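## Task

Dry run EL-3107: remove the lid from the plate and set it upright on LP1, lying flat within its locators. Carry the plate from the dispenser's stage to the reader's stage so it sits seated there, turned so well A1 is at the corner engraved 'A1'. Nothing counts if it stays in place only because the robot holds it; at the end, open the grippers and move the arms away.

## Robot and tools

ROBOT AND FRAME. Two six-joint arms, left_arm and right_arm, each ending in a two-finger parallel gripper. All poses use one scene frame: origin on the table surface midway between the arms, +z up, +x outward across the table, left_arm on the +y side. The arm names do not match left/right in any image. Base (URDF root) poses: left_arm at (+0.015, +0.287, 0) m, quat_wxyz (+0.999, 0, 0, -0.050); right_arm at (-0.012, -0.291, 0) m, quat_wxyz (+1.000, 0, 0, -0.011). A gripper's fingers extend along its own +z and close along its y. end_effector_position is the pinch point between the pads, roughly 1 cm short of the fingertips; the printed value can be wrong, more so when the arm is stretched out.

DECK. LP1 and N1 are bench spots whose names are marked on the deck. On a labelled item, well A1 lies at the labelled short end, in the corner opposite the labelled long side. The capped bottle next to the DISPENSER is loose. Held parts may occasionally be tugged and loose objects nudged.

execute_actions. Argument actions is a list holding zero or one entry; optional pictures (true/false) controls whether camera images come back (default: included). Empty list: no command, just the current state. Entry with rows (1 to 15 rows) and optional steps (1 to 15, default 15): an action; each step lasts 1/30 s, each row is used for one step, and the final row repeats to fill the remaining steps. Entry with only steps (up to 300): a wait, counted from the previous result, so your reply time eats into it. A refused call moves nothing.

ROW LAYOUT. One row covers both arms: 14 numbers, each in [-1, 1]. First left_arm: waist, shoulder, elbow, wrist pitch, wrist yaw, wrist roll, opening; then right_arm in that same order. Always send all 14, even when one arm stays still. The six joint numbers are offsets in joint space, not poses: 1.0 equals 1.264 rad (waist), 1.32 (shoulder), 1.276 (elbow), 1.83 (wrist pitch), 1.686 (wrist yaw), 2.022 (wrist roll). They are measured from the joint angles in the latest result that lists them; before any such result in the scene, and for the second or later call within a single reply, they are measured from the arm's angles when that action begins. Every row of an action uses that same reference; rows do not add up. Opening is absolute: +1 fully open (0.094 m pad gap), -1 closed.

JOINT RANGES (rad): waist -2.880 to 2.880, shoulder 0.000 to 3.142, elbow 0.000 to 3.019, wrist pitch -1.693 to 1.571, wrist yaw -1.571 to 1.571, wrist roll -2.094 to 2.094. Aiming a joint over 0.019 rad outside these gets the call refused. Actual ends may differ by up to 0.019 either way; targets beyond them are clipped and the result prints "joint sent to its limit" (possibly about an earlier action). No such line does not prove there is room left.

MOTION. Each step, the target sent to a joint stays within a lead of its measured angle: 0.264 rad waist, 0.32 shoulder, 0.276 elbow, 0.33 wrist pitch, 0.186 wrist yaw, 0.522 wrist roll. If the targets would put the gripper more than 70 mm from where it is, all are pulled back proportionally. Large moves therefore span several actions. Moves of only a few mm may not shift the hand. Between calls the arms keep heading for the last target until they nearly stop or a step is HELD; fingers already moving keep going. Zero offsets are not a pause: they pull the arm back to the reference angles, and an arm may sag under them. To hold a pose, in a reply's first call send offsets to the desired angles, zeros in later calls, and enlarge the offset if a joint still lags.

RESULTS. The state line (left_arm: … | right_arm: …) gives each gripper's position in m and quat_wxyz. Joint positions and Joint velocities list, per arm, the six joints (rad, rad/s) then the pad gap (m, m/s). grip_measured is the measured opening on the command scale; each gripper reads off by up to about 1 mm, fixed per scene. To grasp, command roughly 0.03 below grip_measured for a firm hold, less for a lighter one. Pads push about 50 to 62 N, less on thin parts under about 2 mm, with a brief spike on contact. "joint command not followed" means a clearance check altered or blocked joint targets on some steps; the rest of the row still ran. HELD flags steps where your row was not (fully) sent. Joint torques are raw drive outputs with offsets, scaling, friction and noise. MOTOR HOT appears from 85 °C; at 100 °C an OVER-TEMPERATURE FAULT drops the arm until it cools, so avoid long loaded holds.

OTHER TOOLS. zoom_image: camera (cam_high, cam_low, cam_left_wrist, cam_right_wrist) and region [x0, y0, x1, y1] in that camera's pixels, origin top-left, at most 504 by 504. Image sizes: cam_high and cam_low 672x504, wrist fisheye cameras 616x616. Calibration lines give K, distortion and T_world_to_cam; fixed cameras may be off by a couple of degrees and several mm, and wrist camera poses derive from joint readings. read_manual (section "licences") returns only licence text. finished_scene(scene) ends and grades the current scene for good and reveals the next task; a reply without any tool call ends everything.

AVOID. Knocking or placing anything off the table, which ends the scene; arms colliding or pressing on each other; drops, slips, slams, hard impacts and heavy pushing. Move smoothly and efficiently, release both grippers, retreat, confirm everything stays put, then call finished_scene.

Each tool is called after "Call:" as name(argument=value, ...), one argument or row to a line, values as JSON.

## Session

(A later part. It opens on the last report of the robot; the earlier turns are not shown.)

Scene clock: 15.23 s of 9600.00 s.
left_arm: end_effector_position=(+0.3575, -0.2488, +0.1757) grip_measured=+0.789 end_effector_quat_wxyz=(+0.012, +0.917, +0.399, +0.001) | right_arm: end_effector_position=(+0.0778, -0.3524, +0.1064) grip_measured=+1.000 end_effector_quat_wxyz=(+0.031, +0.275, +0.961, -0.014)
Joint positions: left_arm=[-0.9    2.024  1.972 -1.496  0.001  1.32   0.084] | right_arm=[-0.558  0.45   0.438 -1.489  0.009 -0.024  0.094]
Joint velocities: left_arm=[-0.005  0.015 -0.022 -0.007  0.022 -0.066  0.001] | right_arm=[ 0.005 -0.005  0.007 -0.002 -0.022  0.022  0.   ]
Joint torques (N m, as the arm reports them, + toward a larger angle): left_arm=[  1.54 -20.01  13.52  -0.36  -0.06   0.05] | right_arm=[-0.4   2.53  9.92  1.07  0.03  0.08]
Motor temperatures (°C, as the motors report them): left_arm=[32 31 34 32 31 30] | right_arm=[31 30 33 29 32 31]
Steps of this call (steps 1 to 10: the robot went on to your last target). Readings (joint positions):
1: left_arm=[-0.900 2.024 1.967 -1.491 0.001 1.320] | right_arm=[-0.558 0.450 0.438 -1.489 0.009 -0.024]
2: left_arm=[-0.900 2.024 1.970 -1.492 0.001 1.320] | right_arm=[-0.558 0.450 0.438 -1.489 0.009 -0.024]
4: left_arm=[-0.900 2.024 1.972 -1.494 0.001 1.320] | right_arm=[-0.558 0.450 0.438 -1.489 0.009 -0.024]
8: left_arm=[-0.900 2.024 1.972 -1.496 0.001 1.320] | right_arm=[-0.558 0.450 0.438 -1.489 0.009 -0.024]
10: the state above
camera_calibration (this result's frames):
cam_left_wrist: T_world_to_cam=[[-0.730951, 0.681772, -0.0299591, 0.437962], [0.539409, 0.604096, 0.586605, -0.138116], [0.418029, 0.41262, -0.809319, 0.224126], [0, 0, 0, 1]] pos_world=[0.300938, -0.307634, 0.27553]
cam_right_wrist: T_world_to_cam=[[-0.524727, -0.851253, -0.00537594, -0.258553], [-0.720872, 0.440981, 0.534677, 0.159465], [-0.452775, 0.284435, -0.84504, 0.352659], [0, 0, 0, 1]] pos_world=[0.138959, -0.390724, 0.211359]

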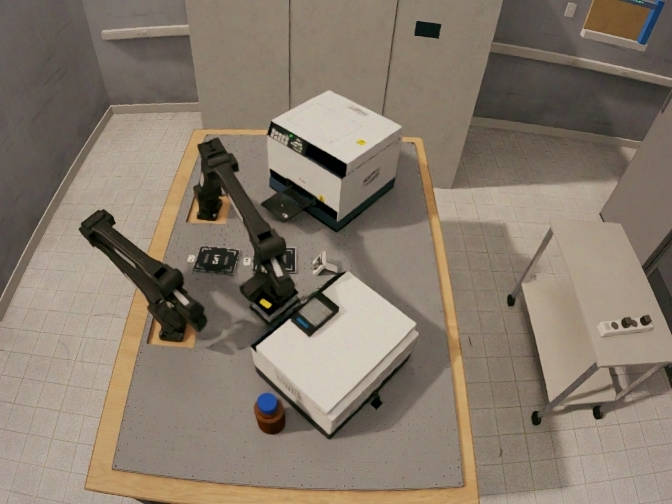

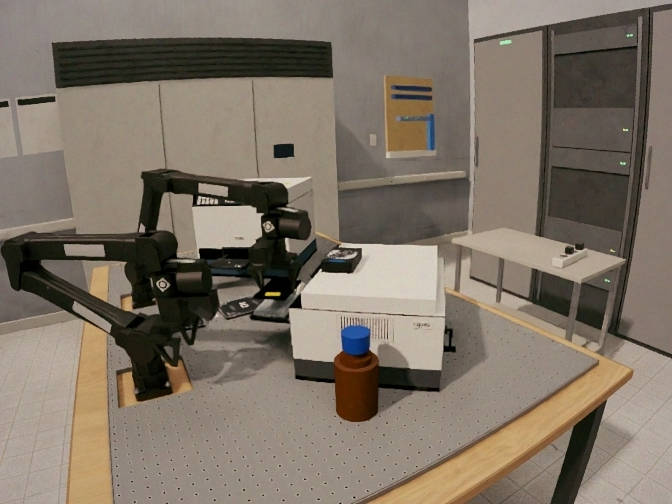

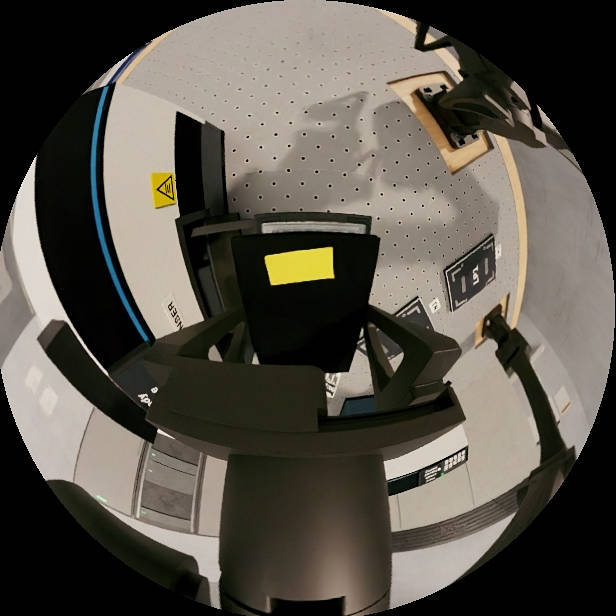

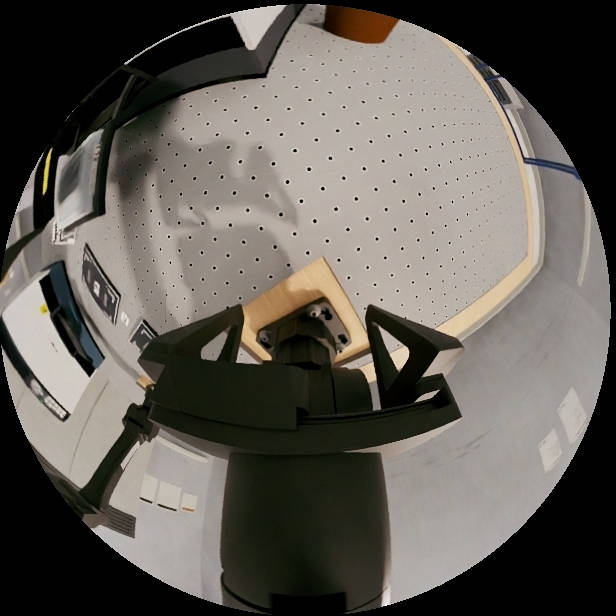

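Call:
execute_actions(
  actions=[
    {"rows":[[0,-0.04,0,0,0,0,0.76,0,0,0,0,0,0,1],[0,-0.07,-0.02,0,0,0,0.76,0,0,0,0,0,0,1],[0,-0.1,-0.06,0,0,0,0.76,0,0,0,0,0,0,1],[0,-0.135,-0.11,0.01,0,0,0.76,0,0,0,0,0,0,1],[0,-0.17,-0.16,0.02,0,0,0.76,0,0,0,0,0,0,1],[0,-0.205,-0.21,0.03,0,0,0.76,0,0,0,0,0,0,1],[0,-0.24,-0.26,0.04,0,-0.05,0.76,0,0,0,0,0,0,1],[0,-0.275,-0.31,0.05,0,-0.1,0.76,0,0,0,0,0,0,1],[-0.02,-0.31,-0.36,0.06,0,-0.15,0.76,0,0,0,0,0,0,1],[-0.05,-0.345,-0.41,0.065,0,-0.2,0.76,0,0,0,0,0,0,1],[-0.08,-0.38,-0.47,0.07,0,-0.25,0.76,0,0,0,0,0,0,1],[-0.11,-0.41,-0.52,0.08,0,-0.3,0.76,0,0,0,0,0,0,1],[-0.14,-0.44,-0.57,0.085,0,-0.35,0.76,0,0,0,0,0,0,1],[-0.17,-0.47,-0.62,0.09,0,-0.4,0.76,0,0,0,0,0,0,1],[-0.185,-0.5,-0.675,0.1,0,-0.45,0.76,0,0,0,0,0,0,1]]},
  ],
  pictures=false,
)

Call:
execute_actions(
  actions=[
    {"steps":15},
  ],
  pictures=false,
)

Scene clock: 18.77 s of 9600.00 s.
left_arm: end_effector_position=(+0.2116, -0.0980, +0.2069) grip_measured=+0.789 end_effector_quat_wxyz=(+0.018, +0.832, +0.554, -0.002) | right_arm: end_effector_position=(+0.0778, -0.3524, +0.1064) grip_measured=+1.000 end_effector_quat_wxyz=(+0.031, +0.275, +0.961, -0.014)
Joint positions: left_arm=[-0.997  1.457  1.294 -1.372 -0.     0.869  0.084] | right_arm=[-0.558  0.45   0.438 -1.489  0.009 -0.024  0.094]
Joint velocities: left_arm=[-1.011 -1.255 -1.38   0.413  0.095 -1.912  0.   ] | right_arm=[-0.015  0.015 -0.007 -0.002 -0.007  0.051  0.   ]
Joint torques (N m, as the arm reports them, + toward a larger angle): left_arm=[ -0.66 -10.39   7.19   0.73  -0.07  -0.07] | right_arm=[-0.38  2.51  9.93  1.07  0.03  0.08]
Motor temperatures (°C, as the motors report them): left_arm=[32 32 35 32 31 30] | right_arm=[31 30 33 29 32 31]
Steps of this call (steps 1 to 30: the robot went on to your last target; steps 31 to 90: nothing new was sent; then 0.03 s passed at rest; steps 91 to 105: all 15 steps of this action). Readings (joint positions):
91: left_arm=[-0.900 2.023 1.972 -1.496 0.001 1.320] | right_arm=[-0.558 0.450 0.438 -1.489 0.009 -0.024]
92: left_arm=[-0.900 2.019 1.968 -1.495 0.001 1.320] | right_arm=[-0.558 0.450 0.438 -1.489 0.009 -0.024]
94: left_arm=[-0.900 1.986 1.917 -1.490 0.001 1.320] | right_arm=[-0.558 0.450 0.438 -1.489 0.009 -0.024]
98: left_arm=[-0.900 1.818 1.685 -1.448 0.001 1.278] | right_arm=[-0.558 0.450 0.438 -1.489 0.009 -0.024]
105: the state above

Scene clock: 19.27 s of 9600.00 s.
left_arm: end_effector_position=(+0.1327, -0.0689, +0.1755) grip_measured=+0.789 end_effector_quat_wxyz=(-0.003, +0.746, +0.666, -0.000) | right_arm: end_effector_position=(+0.0778, -0.3524, +0.1064) grip_measured=+1.000 end_effector_quat_wxyz=(+0.031, +0.275, +0.961, -0.014)
Joint positions: left_arm=[-1.148  1.351  1.103 -1.328  0.003  0.435  0.084] | right_arm=[-0.558  0.45   0.438 -1.489  0.009 -0.024  0.094]
Joint velocities: left_arm=[ 0.005 -0.005 -0.012 -0.007 -0.037 -0.066 -0.001] | right_arm=[-0.015 -0.005 -0.007 -0.017  0.066  0.081  0.   ]
Joint torques (N m, as the arm reports them, + toward a larger angle): left_arm=[ 2.3  -9.46 10.01  0.71 -0.23 -0.04] | right_arm=[-0.35  2.5   9.93  1.07  0.03  0.08]
Motor temperatures (°C, as the motors report them): left_arm=[32 32 35 32 31 30] | right_arm=[31 30 33 29 32 31]
Steps of this call (steps 1 to 15: the robot went on to your last target). Readings (joint positions):
1: left_arm=[-1.032 1.417 1.244 -1.359 -0.000 0.797] | right_arm=[-0.558 0.450 0.438 -1.489 0.009 -0.024]
2: left_arm=[-1.070 1.383 1.195 -1.349 0.000 0.725] | right_arm=[-0.558 0.450 0.438 -1.489 0.009 -0.024]
4: left_arm=[-1.133 1.346 1.128 -1.345 0.004 0.616] | right_arm=[-0.558 0.450 0.438 -1.489 0.009 -0.024]
8: left_arm=[-1.156 1.350 1.103 -1.336 0.004 0.500] | right_arm=[-0.558 0.450 0.438 -1.489 0.009 -0.024]
15: the state above

Call:
execute_actions(
  actions=[
    {"rows":[[0,-0.01,-0.02,0.01,0,-0.05,0.76,0,0,0,0,0,0,1],[0,-0.02,-0.04,0.02,0,-0.1,0.76,0,0,0,0,0,0,1],[0,-0.025,-0.06,0.03,0,-0.16,0.76,0,0,0,0,0,0,1],[0,-0.03,-0.08,0.04,0,-0.22,0.76,0,0,0,0,0,0,1],[0,-0.04,-0.1,0.05,0,-0.28,0.76,0,0,0,0,0,0,1],[0,-0.045,-0.12,0.06,0,-0.34,0.76,0,0,0,0,0,0,1],[0,-0.05,-0.14,0.07,0,-0.4,0.76,0,0,0,0,0,0,1],[0,-0.06,-0.16,0.08,0,-0.46,0.76,0,0,0,0,0,0,1],[0,-0.065,-0.18,0.09,0,-0.52,0.76,0,0,0,0,0,0,1],[0,-0.07,-0.2,0.1,0,-0.58,0.76,0,0,0,0,0,0,1],[0,-0.08,-0.22,0.11,0,-0.64,0.76,0,0,0,0,0,0,1],[0,-0.085,-0.235,0.12,0,-0.7,0.76,0,0,0,0,0,0,1],[0,-0.085,-0.235,0.12,0,-0.775,0.76,0,0,0,0,0,0,1]]},
  ],
  pictures=false,
)

Call:
execute_actions(
  actions=[
    {"steps":25},
  ],
)

Call:
zoom_image(
  camera="cam_left_wrist",
  region=[180, 160, 440, 340],
)

Scene clock: 24.63 s of 9600.00 s.
left_arm: end_effector_position=(+0.1108, -0.0034, +0.0954) grip_measured=+0.789 end_effector_quat_wxyz=(-0.010, +0.253, +0.967, +0.012) | right_arm: end_effector_position=(+0.0778, -0.3524, +0.1064) grip_measured=+1.000 end_effector_quat_wxyz=(+0.031, +0.275, +0.961, -0.014)
Joint positions: left_arm=[-1.148  1.262  0.798 -1.138  0.003 -0.737  0.084] | right_arm=[-0.558  0.45   0.438 -1.489  0.009 -0.024  0.094]
Joint velocities: left_arm=[-0.005 -0.073 -0.149  0.056  0.007 -2.63  -0.   ] | right_arm=[ 0.015 -0.005 -0.002  0.012 -0.007 -0.007  0.   ]
Joint torques (N m, as the arm reports them, + toward a larger angle): left_arm=[ 1.11 -9.37  9.88  1.3  -0.22  0.02] | right_arm=[-0.4   2.47  9.93  1.06  0.03  0.08]
Motor temperatures (°C, as the motors report them): left_arm=[32 32 35 32 31 30] | right_arm=[31 30 34 29 32 31]
Steps of this call (steps 1 to 30: the robot went on to your last target; steps 31 to 90: nothing new was sent; then 1.87 s passed at rest; steps 91 to 105: all 15 steps of this action). Readings (joint positions):
91: left_arm=[-1.148 1.351 1.101 -1.327 0.003 0.409] | right_arm=[-0.558 0.450 0.438 -1.489 0.009 -0.024]
92: left_arm=[-1.148 1.349 1.094 -1.321 0.003 0.382] | right_arm=[-0.558 0.450 0.438 -1.489 0.009 -0.024]
94: left_arm=[-1.148 1.340 1.059 -1.295 0.003 0.277] | right_arm=[-0.558 0.450 0.438 -1.489 0.009 -0.024]
98: left_arm=[-1.148 1.311 0.949 -1.231 0.003 -0.063] | right_arm=[-0.558 0.450 0.438 -1.489 0.009 -0.024]
105: the state above

Scene clock: 25.47 s of 9600.00 s.
left_arm: end_effector_position=(+0.1116, -0.0057, +0.0956) grip_measured=+0.789 end_effector_quat_wxyz=(-0.004, +0.063, +0.998, +0.007) | right_arm: end_effector_position=(+0.0778, -0.3524, +0.1064) grip_measured=+1.000 end_effector_quat_wxyz=(+0.031, +0.275, +0.961, -0.014)
Joint positions: left_arm=[-1.148  1.258  0.796 -1.124  0.003 -1.121  0.084] | right_arm=[-0.558  0.45   0.438 -1.489  0.009 -0.024  0.094]
Joint velocities: left_arm=[-0.005 -0.005 -0.007  0.007  0.037 -0.022  0.001] | right_arm=[-0.024 -0.015  0.007 -0.002  0.081  0.007  0.   ]
Joint torques (N m, as the arm reports them, + toward a larger angle): left_arm=[ 1.28 -9.83  9.45  0.85 -0.21 -0.03] | right_arm=[-0.37  2.5   9.93  1.06  0.03  0.08]
Motor temperatures (°C, as the motors report them): left_arm=[32 31 35 32 31 30] | right_arm=[31 30 34 29 32 31]
Steps of this call (steps 1 to 25: the robot went on to your last target). Readings (joint positions):
1: left_arm=[-1.148 1.261 0.796 -1.135 0.003 -0.815] | right_arm=[-0.558 0.450 0.438 -1.489 0.009 -0.024]
2: left_arm=[-1.148 1.260 0.796 -1.133 0.003 -0.877] | right_arm=[-0.558 0.450 0.438 -1.489 0.009 -0.024]
4: left_arm=[-1.148 1.258 0.796 -1.126 0.003 -0.966] | right_arm=[-0.558 0.450 0.438 -1.489 0.009 -0.024]
8: left_arm=[-1.148 1.258 0.796 -1.124 0.003 -1.059] | right_arm=[-0.558 0.450 0.438 -1.489 0.009 -0.024]
25: the state above
camera_calibration (this result's frames):
cam_left_wrist: T_world_to_cam=[[-0.12814, -0.991552, -0.0201363, 0.0122609], [-0.794801, 0.090527, 0.60008, 0.0393293], [-0.593188, 0.0928985, -0.799686, 0.271859], [0, 0, 0, 1]] pos_world=[0.194093, -0.0166583, 0.194048]
cam_right_wrist: T_world_to_cam=[[-0.524727, -0.851253, -0.00537594, -0.258553], [-0.720872, 0.440981, 0.534677, 0.159465], [-0.452775, 0.284435, -0.84504, 0.352659], [0, 0, 0, 1]] pos_world=[0.138959, -0.390724, 0.211359]

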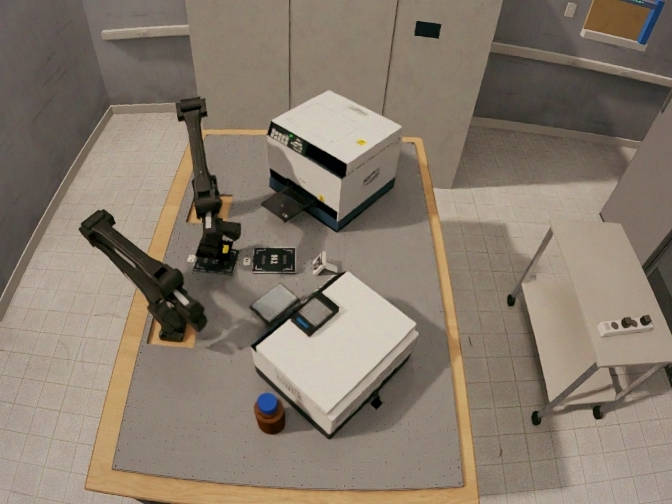

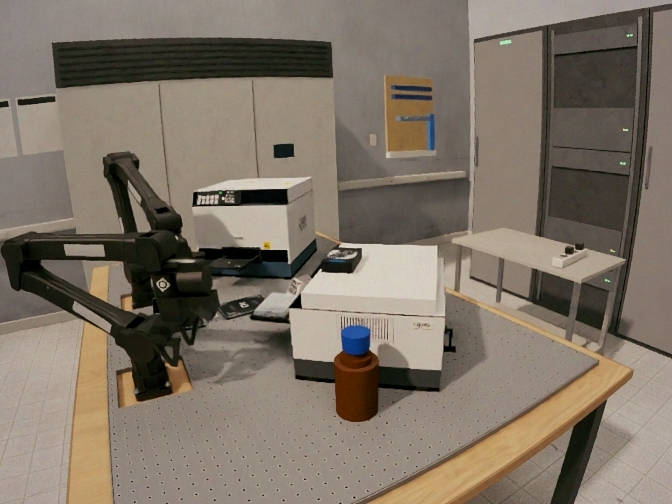

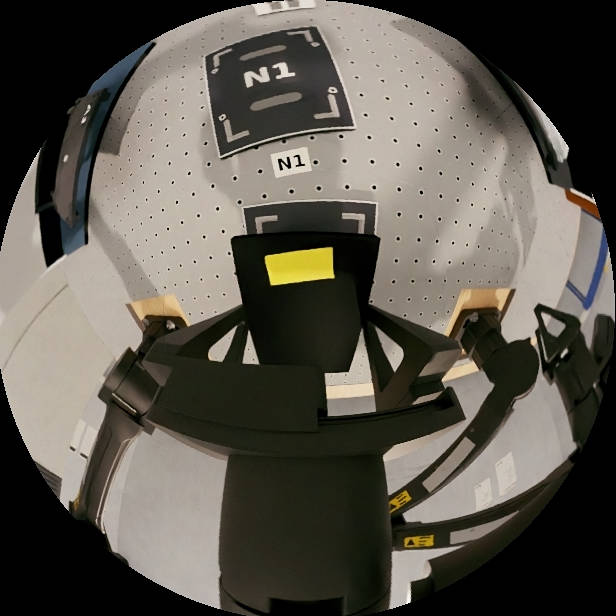

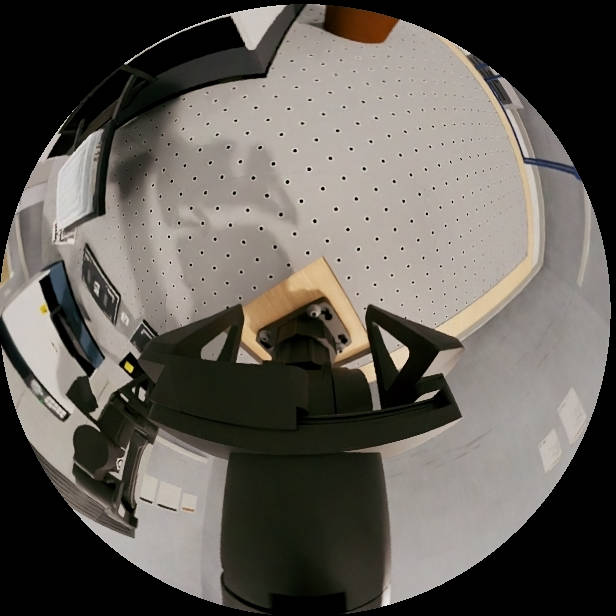

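Region (180, 160, 440, 340) of cam_left_wrist's 616x616 image, scaled by 1.938, with more detail than that image has; it fills the top 349 rows of this view, and the rest is white.

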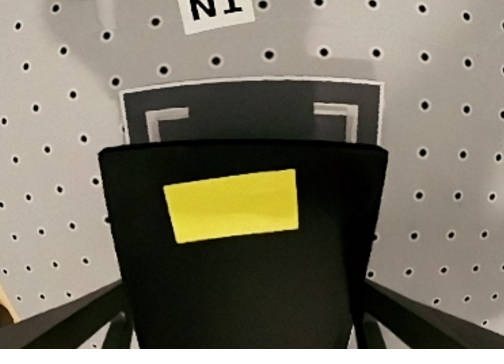

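Call:
execute_actions(
  actions=[
    {"rows":[[0,0.02,-0.01,0.02,0,-0.022,0.76,0,0,0,0,0,0,1],[0,0.02,-0.01,0.02,0,-0.022,0.76,0,0,0,0,0,0,1],[0,0.03,-0.02,0.04,0,-0.022,0.76,0,0,0,0,0,0,1],[0,0.03,-0.02,0.04,0,-0.022,0.76,0,0,0,0,0,0,1],[0,0.045,-0.03,0.055,0,-0.022,0.76,0,0,0,0,0,0,1],[0,0.045,-0.03,0.055,0,-0.022,0.76,0,0,0,0,0,0,1],[0,0.055,-0.04,0.07,0,-0.022,0.76,0,0,0,0,0,0,1],[0,0.055,-0.04,0.07,0,-0.022,0.76,0,0,0,0,0,0,1],[0,0.066,-0.049,0.088,0,-0.022,0.76,0,0,0,0,0,0,1]]},
  ],
  pictures=false,
)

Call:
execute_actions(
  actions=[
    {"steps":10},
  ],
)

Call:
zoom_image(
  camera="cam_left_wrist",
  region=[180, 160, 440, 340],
)

Scene clock: 28.13 s of 9600.00 s.
left_arm: end_effector_position=(+0.1123, -0.0079, +0.0513) grip_measured=+0.789 end_effector_quat_wxyz=(-0.004, +0.046, +0.999, +0.007) | right_arm: end_effector_position=(+0.0778, -0.3524, +0.1064) grip_measured=+1.000 end_effector_quat_wxyz=(+0.031, +0.275, +0.961, -0.014)
Joint positions: left_arm=[-1.148  1.338  0.732 -0.981  0.003 -1.155  0.084] | right_arm=[-0.558  0.45   0.438 -1.489  0.009 -0.024  0.094]
Joint velocities: left_arm=[ 0.005  0.005 -0.002  0.012 -0.051 -0.051  0.   ] | right_arm=[-0.005 -0.005  0.007 -0.002 -0.051  0.007  0.   ]
Joint torques (N m, as the arm reports them, + toward a larger angle): left_arm=[ 1.66 -8.03  8.11  0.78 -0.19 -0.04] | right_arm=[-0.41  2.5   9.93  1.07  0.03  0.08]
Motor temperatures (°C, as the motors report them): left_arm=[32 31 35 32 31 30] | right_arm=[31 30 34 29 32 31]
Steps of this call (steps 1 to 30: the robot went on to your last target; steps 31 to 65: nothing new was sent; steps 66 to 80: all 15 steps of this action). Readings (joint positions):
66: left_arm=[-1.148 1.258 0.795 -1.121 0.003 -1.127] | right_arm=[-0.558 0.450 0.438 -1.489 0.009 -0.024]
67: left_arm=[-1.148 1.259 0.793 -1.114 0.003 -1.133] | right_arm=[-0.558 0.450 0.438 -1.489 0.009 -0.024]
69: left_arm=[-1.148 1.264 0.785 -1.089 0.003 -1.142] | right_arm=[-0.558 0.450 0.438 -1.489 0.009 -0.024]
73: left_arm=[-1.148 1.296 0.761 -1.031 0.003 -1.151] | right_arm=[-0.558 0.450 0.438 -1.489 0.009 -0.024]
80: the state above

Scene clock: 28.47 s of 9600.00 s.
left_arm: end_effector_position=(+0.1125, -0.0085, +0.0513) grip_measured=+0.789 end_effector_quat_wxyz=(-0.004, +0.046, +0.999, +0.006) | right_arm: end_effector_position=(+0.0778, -0.3524, +0.1064) grip_measured=+1.000 end_effector_quat_wxyz=(+0.031, +0.275, +0.961, -0.014)
Joint positions: left_arm=[-1.148  1.338  0.732 -0.979  0.003 -1.156  0.084] | right_arm=[-0.558  0.45   0.438 -1.489  0.009 -0.024  0.094]
Joint velocities: left_arm=[-0.005 -0.024  0.012  0.017 -0.007  0.066  0.   ] | right_arm=[ 0.005 -0.005  0.007  0.017 -0.037 -0.066  0.   ]
Joint torques (N m, as the arm reports them, + toward a larger angle): left_arm=[ 1.76 -7.56  8.16  0.75 -0.23 -0.14] | right_arm=[-0.43  2.52  9.93  1.07  0.03  0.08]
Motor temperatures (°C, as the motors report them): left_arm=[32 31 35 32 31 30] | right_arm=[31 30 34 29 32 31]
Steps of this call (steps 1 to 10: the robot went on to your last target). Readings (joint positions):
1: left_arm=[-1.148 1.338 0.732 -0.981 0.003 -1.155] | right_arm=[-0.558 0.450 0.438 -1.489 0.009 -0.024]
2: left_arm=[-1.148 1.338 0.732 -0.979 0.003 -1.156] | right_arm=[-0.558 0.450 0.438 -1.489 0.009 -0.024]
4: left_arm=[-1.148 1.338 0.732 -0.979 0.003 -1.156] | right_arm=[-0.558 0.450 0.438 -1.489 0.009 -0.024]
8: left_arm=[-1.148 1.338 0.732 -0.979 0.003 -1.156] | right_arm=[-0.558 0.450 0.438 -1.489 0.009 -0.024]
10: the state above
camera_calibration (this result's frames):
cam_left_wrist: T_world_to_cam=[[-0.0932539, -0.99546, -0.0190692, 0.0046938], [-0.798063, 0.0632828, 0.599242, 0.0671089], [-0.595314, 0.0711, -0.800341, 0.237312], [0, 0, 0, 1]] pos_world=[0.19527, -0.0164472, 0.149806]
cam_right_wrist: T_world_to_cam=[[-0.524727, -0.851253, -0.00537594, -0.258553], [-0.720872, 0.440981, 0.534677, 0.159465], [-0.452775, 0.284435, -0.84504, 0.352659], [0, 0, 0, 1]] pos_world=[0.138959, -0.390724, 0.211359]

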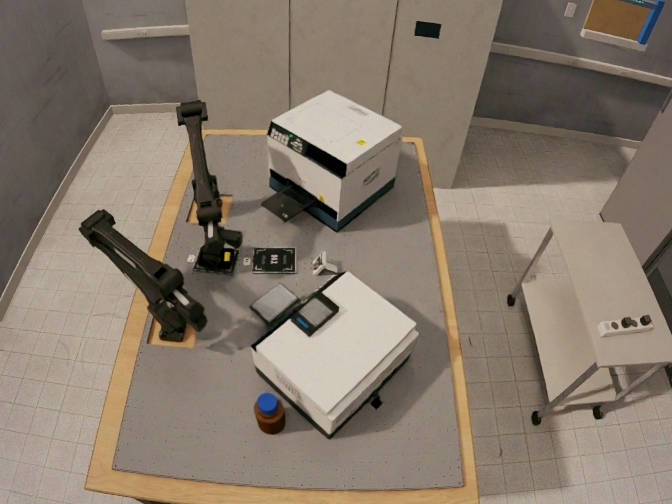

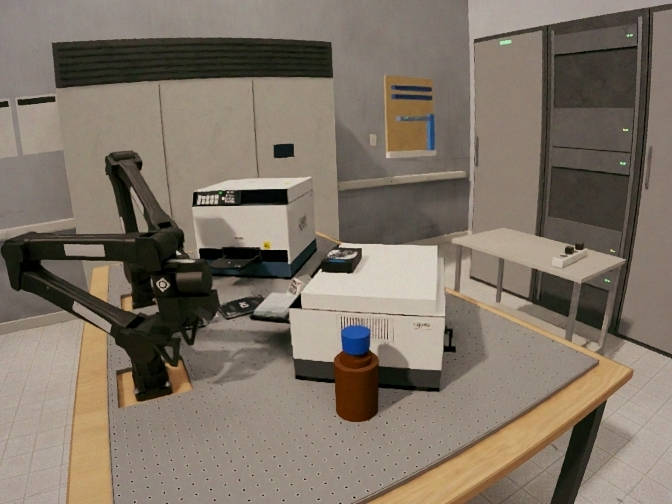

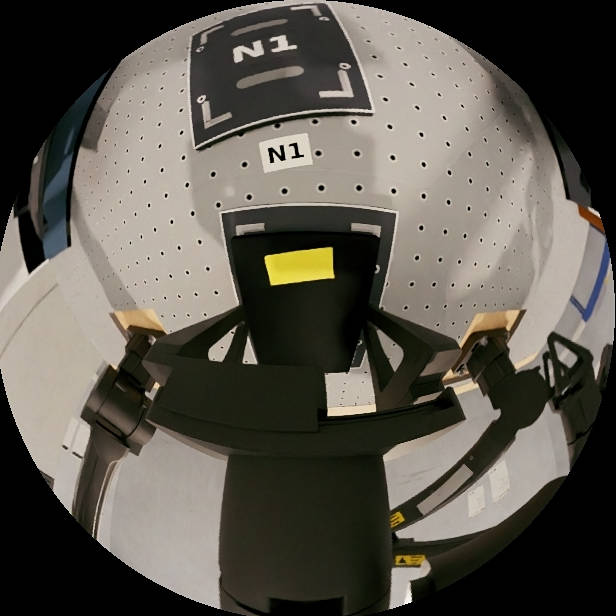

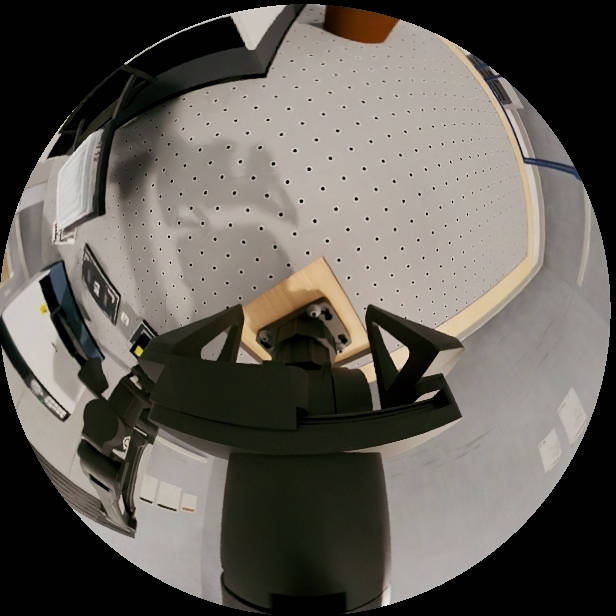

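Region (180, 160, 440, 340) of cam_left_wrist's 616x616 image, scaled by 1.938, with more detail than that image has; it fills the top 349 rows of this view, and the rest is white.

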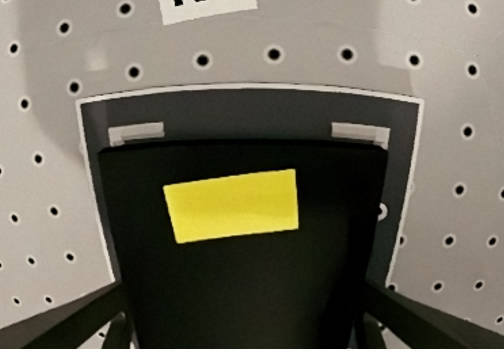

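Call:
execute_actions(
  actions=[
    {"rows":[[0,0,0,0.012,0,0,0.76,0,0,0,0,0,0,1],[0,0.01,0,0.012,0,0,0.76,0,0,0,0,0,0,1],[0,0.015,-0.005,0.02,0,0,0.76,0,0,0,0,0,0,1],[0,0.015,-0.005,0.02,0,0,0.76,0,0,0,0,0,0,1],[0,0.022,-0.011,0.027,0,0,0.76,0,0,0,0,0,0,1]]},
  ],
)

Call:
zoom_image(
  camera="cam_left_wrist",
  region=[180, 160, 440, 340],
)

Scene clock: 29.93 s of 9600.00 s.
left_arm: end_effector_position=(+0.1132, -0.0106, +0.0446) grip_measured=+0.789 end_effector_quat_wxyz=(-0.002, +0.046, +0.999, +0.001) | right_arm: end_effector_position=(+0.0778, -0.3524, +0.1064) grip_measured=+1.000 end_effector_quat_wxyz=(+0.031, +0.275, +0.961, -0.014)
Joint positions: left_arm=[-1.148  1.349  0.721 -0.945  0.003 -1.157  0.084] | right_arm=[-0.558  0.45   0.438 -1.489  0.009 -0.024  0.094]
Joint velocities: left_arm=[-0.005 -0.034 -0.002 -0.012 -0.051 -0.081 -0.002] | right_arm=[-0.005 -0.015  0.002 -0.022  0.037 -0.007  0.   ]
Joint torques (N m, as the arm reports them, + toward a larger angle): left_arm=[ 1.98 -7.43  7.7   0.56 -0.23  0.01] | right_arm=[-0.41  2.48  9.93  1.06  0.03  0.08]
Motor temperatures (°C, as the motors report them): left_arm=[32 31 35 32 31 30] | right_arm=[31 30 34 29 32 31]
Steps of this call (steps 1 to 15: the robot went on to your last target; steps 16 to 29: nothing new was sent; steps 30 to 44: all 15 steps of this action). Readings (joint positions):
30: left_arm=[-1.148 1.338 0.732 -0.978 0.003 -1.157] | right_arm=[-0.558 0.450 0.438 -1.489 0.009 -0.024]
31: left_arm=[-1.148 1.338 0.732 -0.976 0.003 -1.157] | right_arm=[-0.558 0.450 0.438 -1.489 0.009 -0.024]
33: left_arm=[-1.148 1.338 0.731 -0.966 0.003 -1.157] | right_arm=[-0.558 0.450 0.438 -1.489 0.009 -0.024]
37: left_arm=[-1.148 1.344 0.725 -0.947 0.003 -1.157] | right_arm=[-0.558 0.450 0.438 -1.489 0.009 -0.024]
44: the state above
camera_calibration (this result's frames):
cam_left_wrist: T_world_to_cam=[[-0.092825, -0.995642, -0.00895278, 0.00202844], [-0.800186, 0.0692455, 0.595741, 0.0722801], [-0.592525, 0.0624635, -0.803127, 0.232237], [0, 0, 0, 1]] pos_world=[0.195632, -0.0174918, 0.143474]
cam_right_wrist: T_world_to_cam=[[-0.524727, -0.851253, -0.00537594, -0.258553], [-0.720872, 0.440981, 0.534677, 0.159465], [-0.452775, 0.284435, -0.84504, 0.352659], [0, 0, 0, 1]] pos_world=[0.138959, -0.390724, 0.211359]

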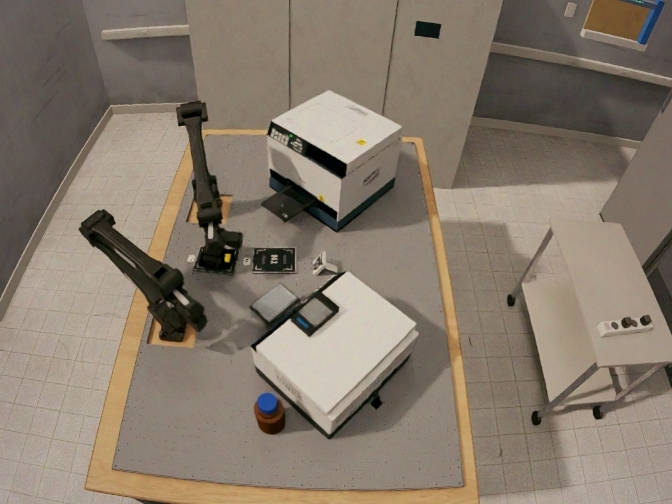

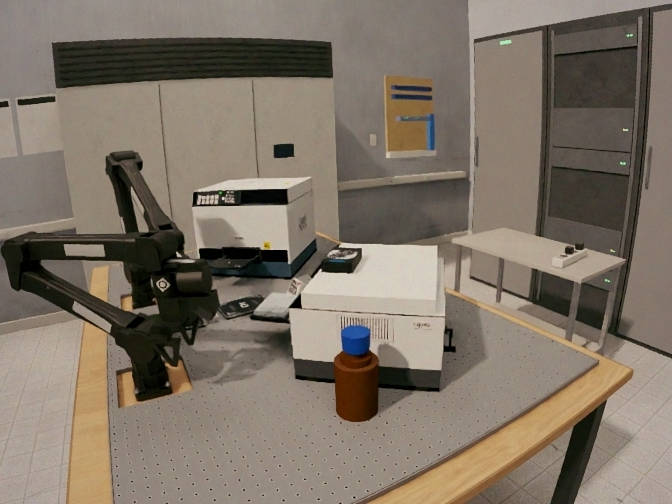

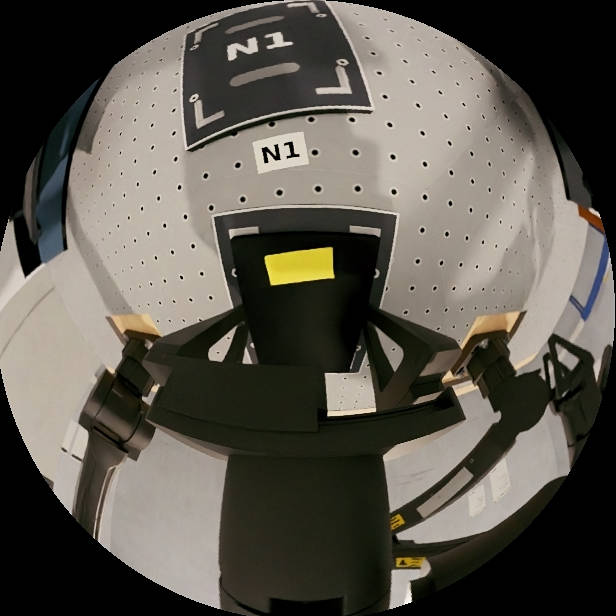

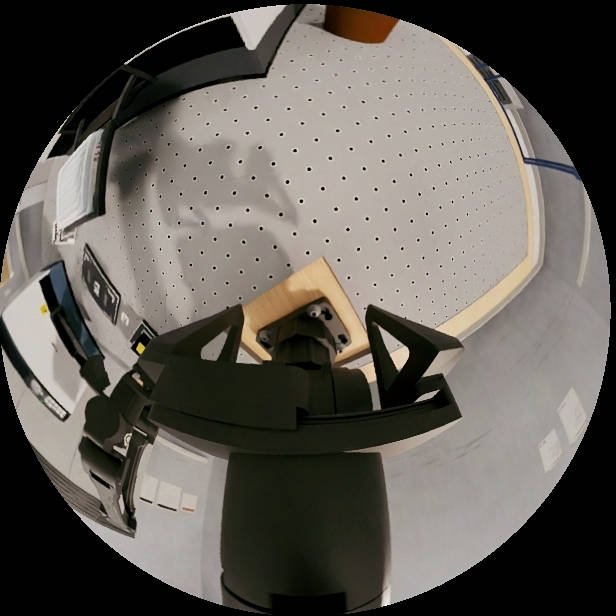

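Region (180, 160, 440, 340) of cam_left_wrist's 616x616 image, scaled by 1.938, with more detail than that image has; it fills the top 349 rows of this view, and the rest is white.

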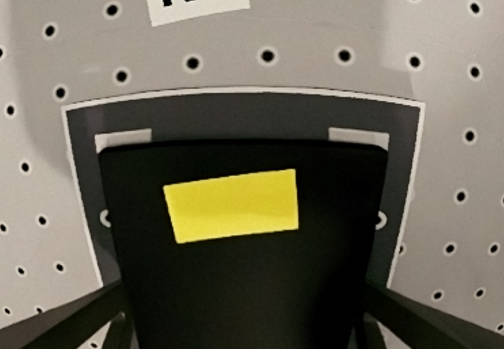

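Call:
execute_actions(
  actions=[
    {"rows":[[0,0.01,0,0.008,0,0,0.76,0,0,0,0,0,0,1],[0,0.012,-0.004,0.012,0,0,0.76,0,0,0,0,0,0,1],[0,0.015,-0.006,0.015,0,0,0.76,0,0,0,0,0,0,1],[0,0.015,-0.006,0.015,0,0,0.76,0,0,0,0,0,0,1],[-0.012,0.022,-0.012,0.021,0,0,0.76,0,0,0,0,0,0,1]]},
  ],
)

Call:
zoom_image(
  camera="cam_left_wrist",
  region=[180, 160, 440, 340],
)

Scene clock: 31.33 s of 9600.00 s.
left_arm: end_effector_position=(+0.1137, -0.0121, +0.0426) grip_measured=+0.789 end_effector_quat_wxyz=(-0.000, +0.047, +0.999, -0.003) | right_arm: end_effector_position=(+0.0778, -0.3524, +0.1064) grip_measured=+1.000 end_effector_quat_wxyz=(+0.031, +0.275, +0.961, -0.014)
Joint positions: left_arm=[-1.148  1.351  0.716 -0.93   0.003 -1.155  0.084] | right_arm=[-0.558  0.45   0.438 -1.489  0.009 -0.024  0.094]
Joint velocities: left_arm=[-0.015 -0.005 -0.027  0.007  0.007 -0.037  0.001] | right_arm=[-0.005 -0.015  0.007 -0.017 -0.037  0.037  0.   ]
Joint torques (N m, as the arm reports them, + toward a larger angle): left_arm=[ 0.53 -6.83  6.97  1.26 -0.22  0.03] | right_arm=[-0.41  2.5   9.92  1.06  0.03  0.08]
Motor temperatures (°C, as the motors report them): left_arm=[32 31 35 32 31 30] | right_arm=[31 30 34 29 32 31]
Steps of this call (steps 1 to 15: the robot went on to your last target; steps 16 to 27: nothing new was sent; steps 28 to 42: all 15 steps of this action). Readings (joint positions):
28: left_arm=[-1.148 1.349 0.721 -0.945 0.003 -1.157] | right_arm=[-0.558 0.450 0.438 -1.489 0.009 -0.024]
29: left_arm=[-1.148 1.349 0.721 -0.944 0.003 -1.157] | right_arm=[-0.558 0.450 0.438 -1.489 0.009 -0.024]
31: left_arm=[-1.148 1.349 0.720 -0.938 0.003 -1.157] | right_arm=[-0.558 0.450 0.438 -1.489 0.009 -0.024]
35: left_arm=[-1.148 1.351 0.716 -0.930 0.003 -1.155] | right_arm=[-0.558 0.450 0.438 -1.489 0.009 -0.024]
42: the state above
camera_calibration (this result's frames):
cam_left_wrist: T_world_to_cam=[[-0.09471, -0.995505, -0.000576379, 0.00047777], [-0.801776, 0.0759359, 0.592781, 0.0743251], [-0.590072, 0.0566044, -0.805364, 0.23078], [0, 0, 0, 1]] pos_world=[0.195814, -0.0182315, 0.141804]
cam_right_wrist: T_world_to_cam=[[-0.524727, -0.851253, -0.00537594, -0.258553], [-0.720872, 0.440981, 0.534677, 0.159465], [-0.452775, 0.284435, -0.84504, 0.352659], [0, 0, 0, 1]] pos_world=[0.138959, -0.390724, 0.211359]

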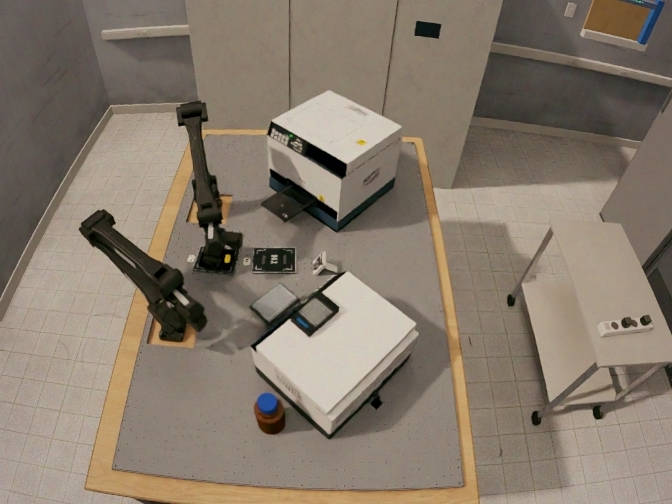

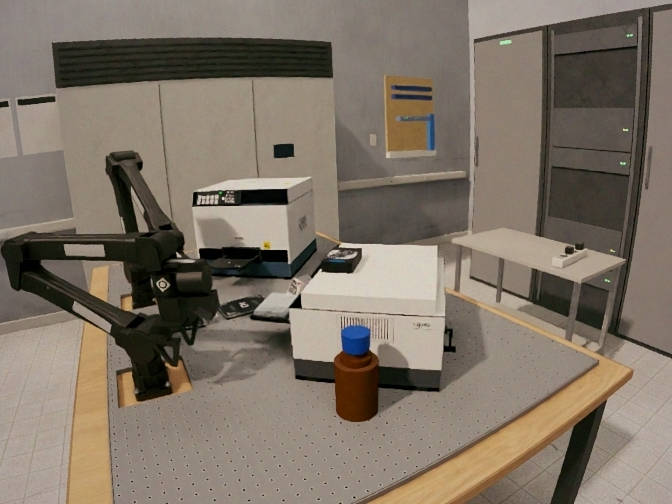

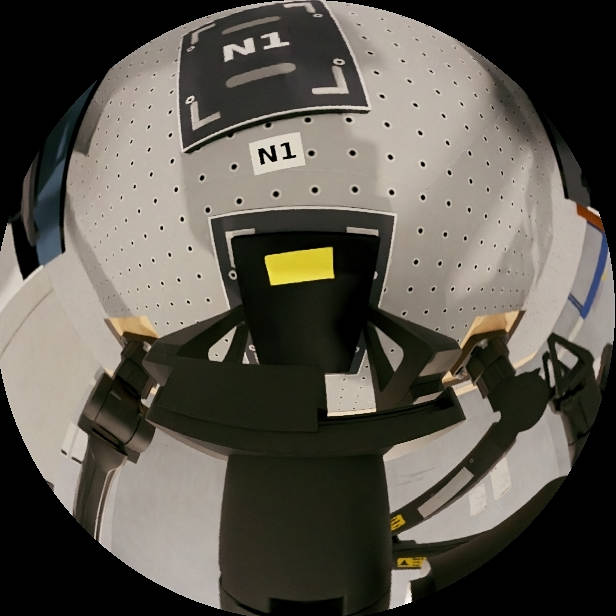

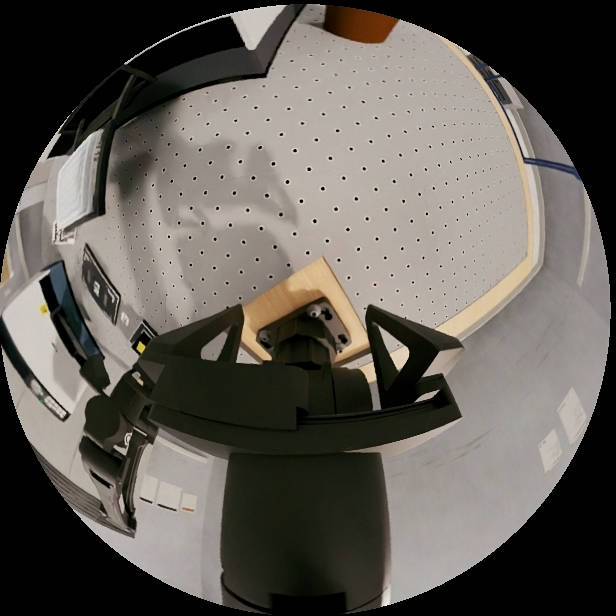

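Region (180, 160, 440, 340) of cam_left_wrist's 616x616 image, scaled by 1.938, with more detail than that image has; it fills the top 349 rows of this view, and the rest is white.

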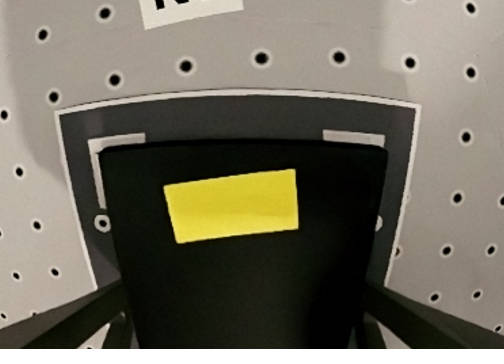

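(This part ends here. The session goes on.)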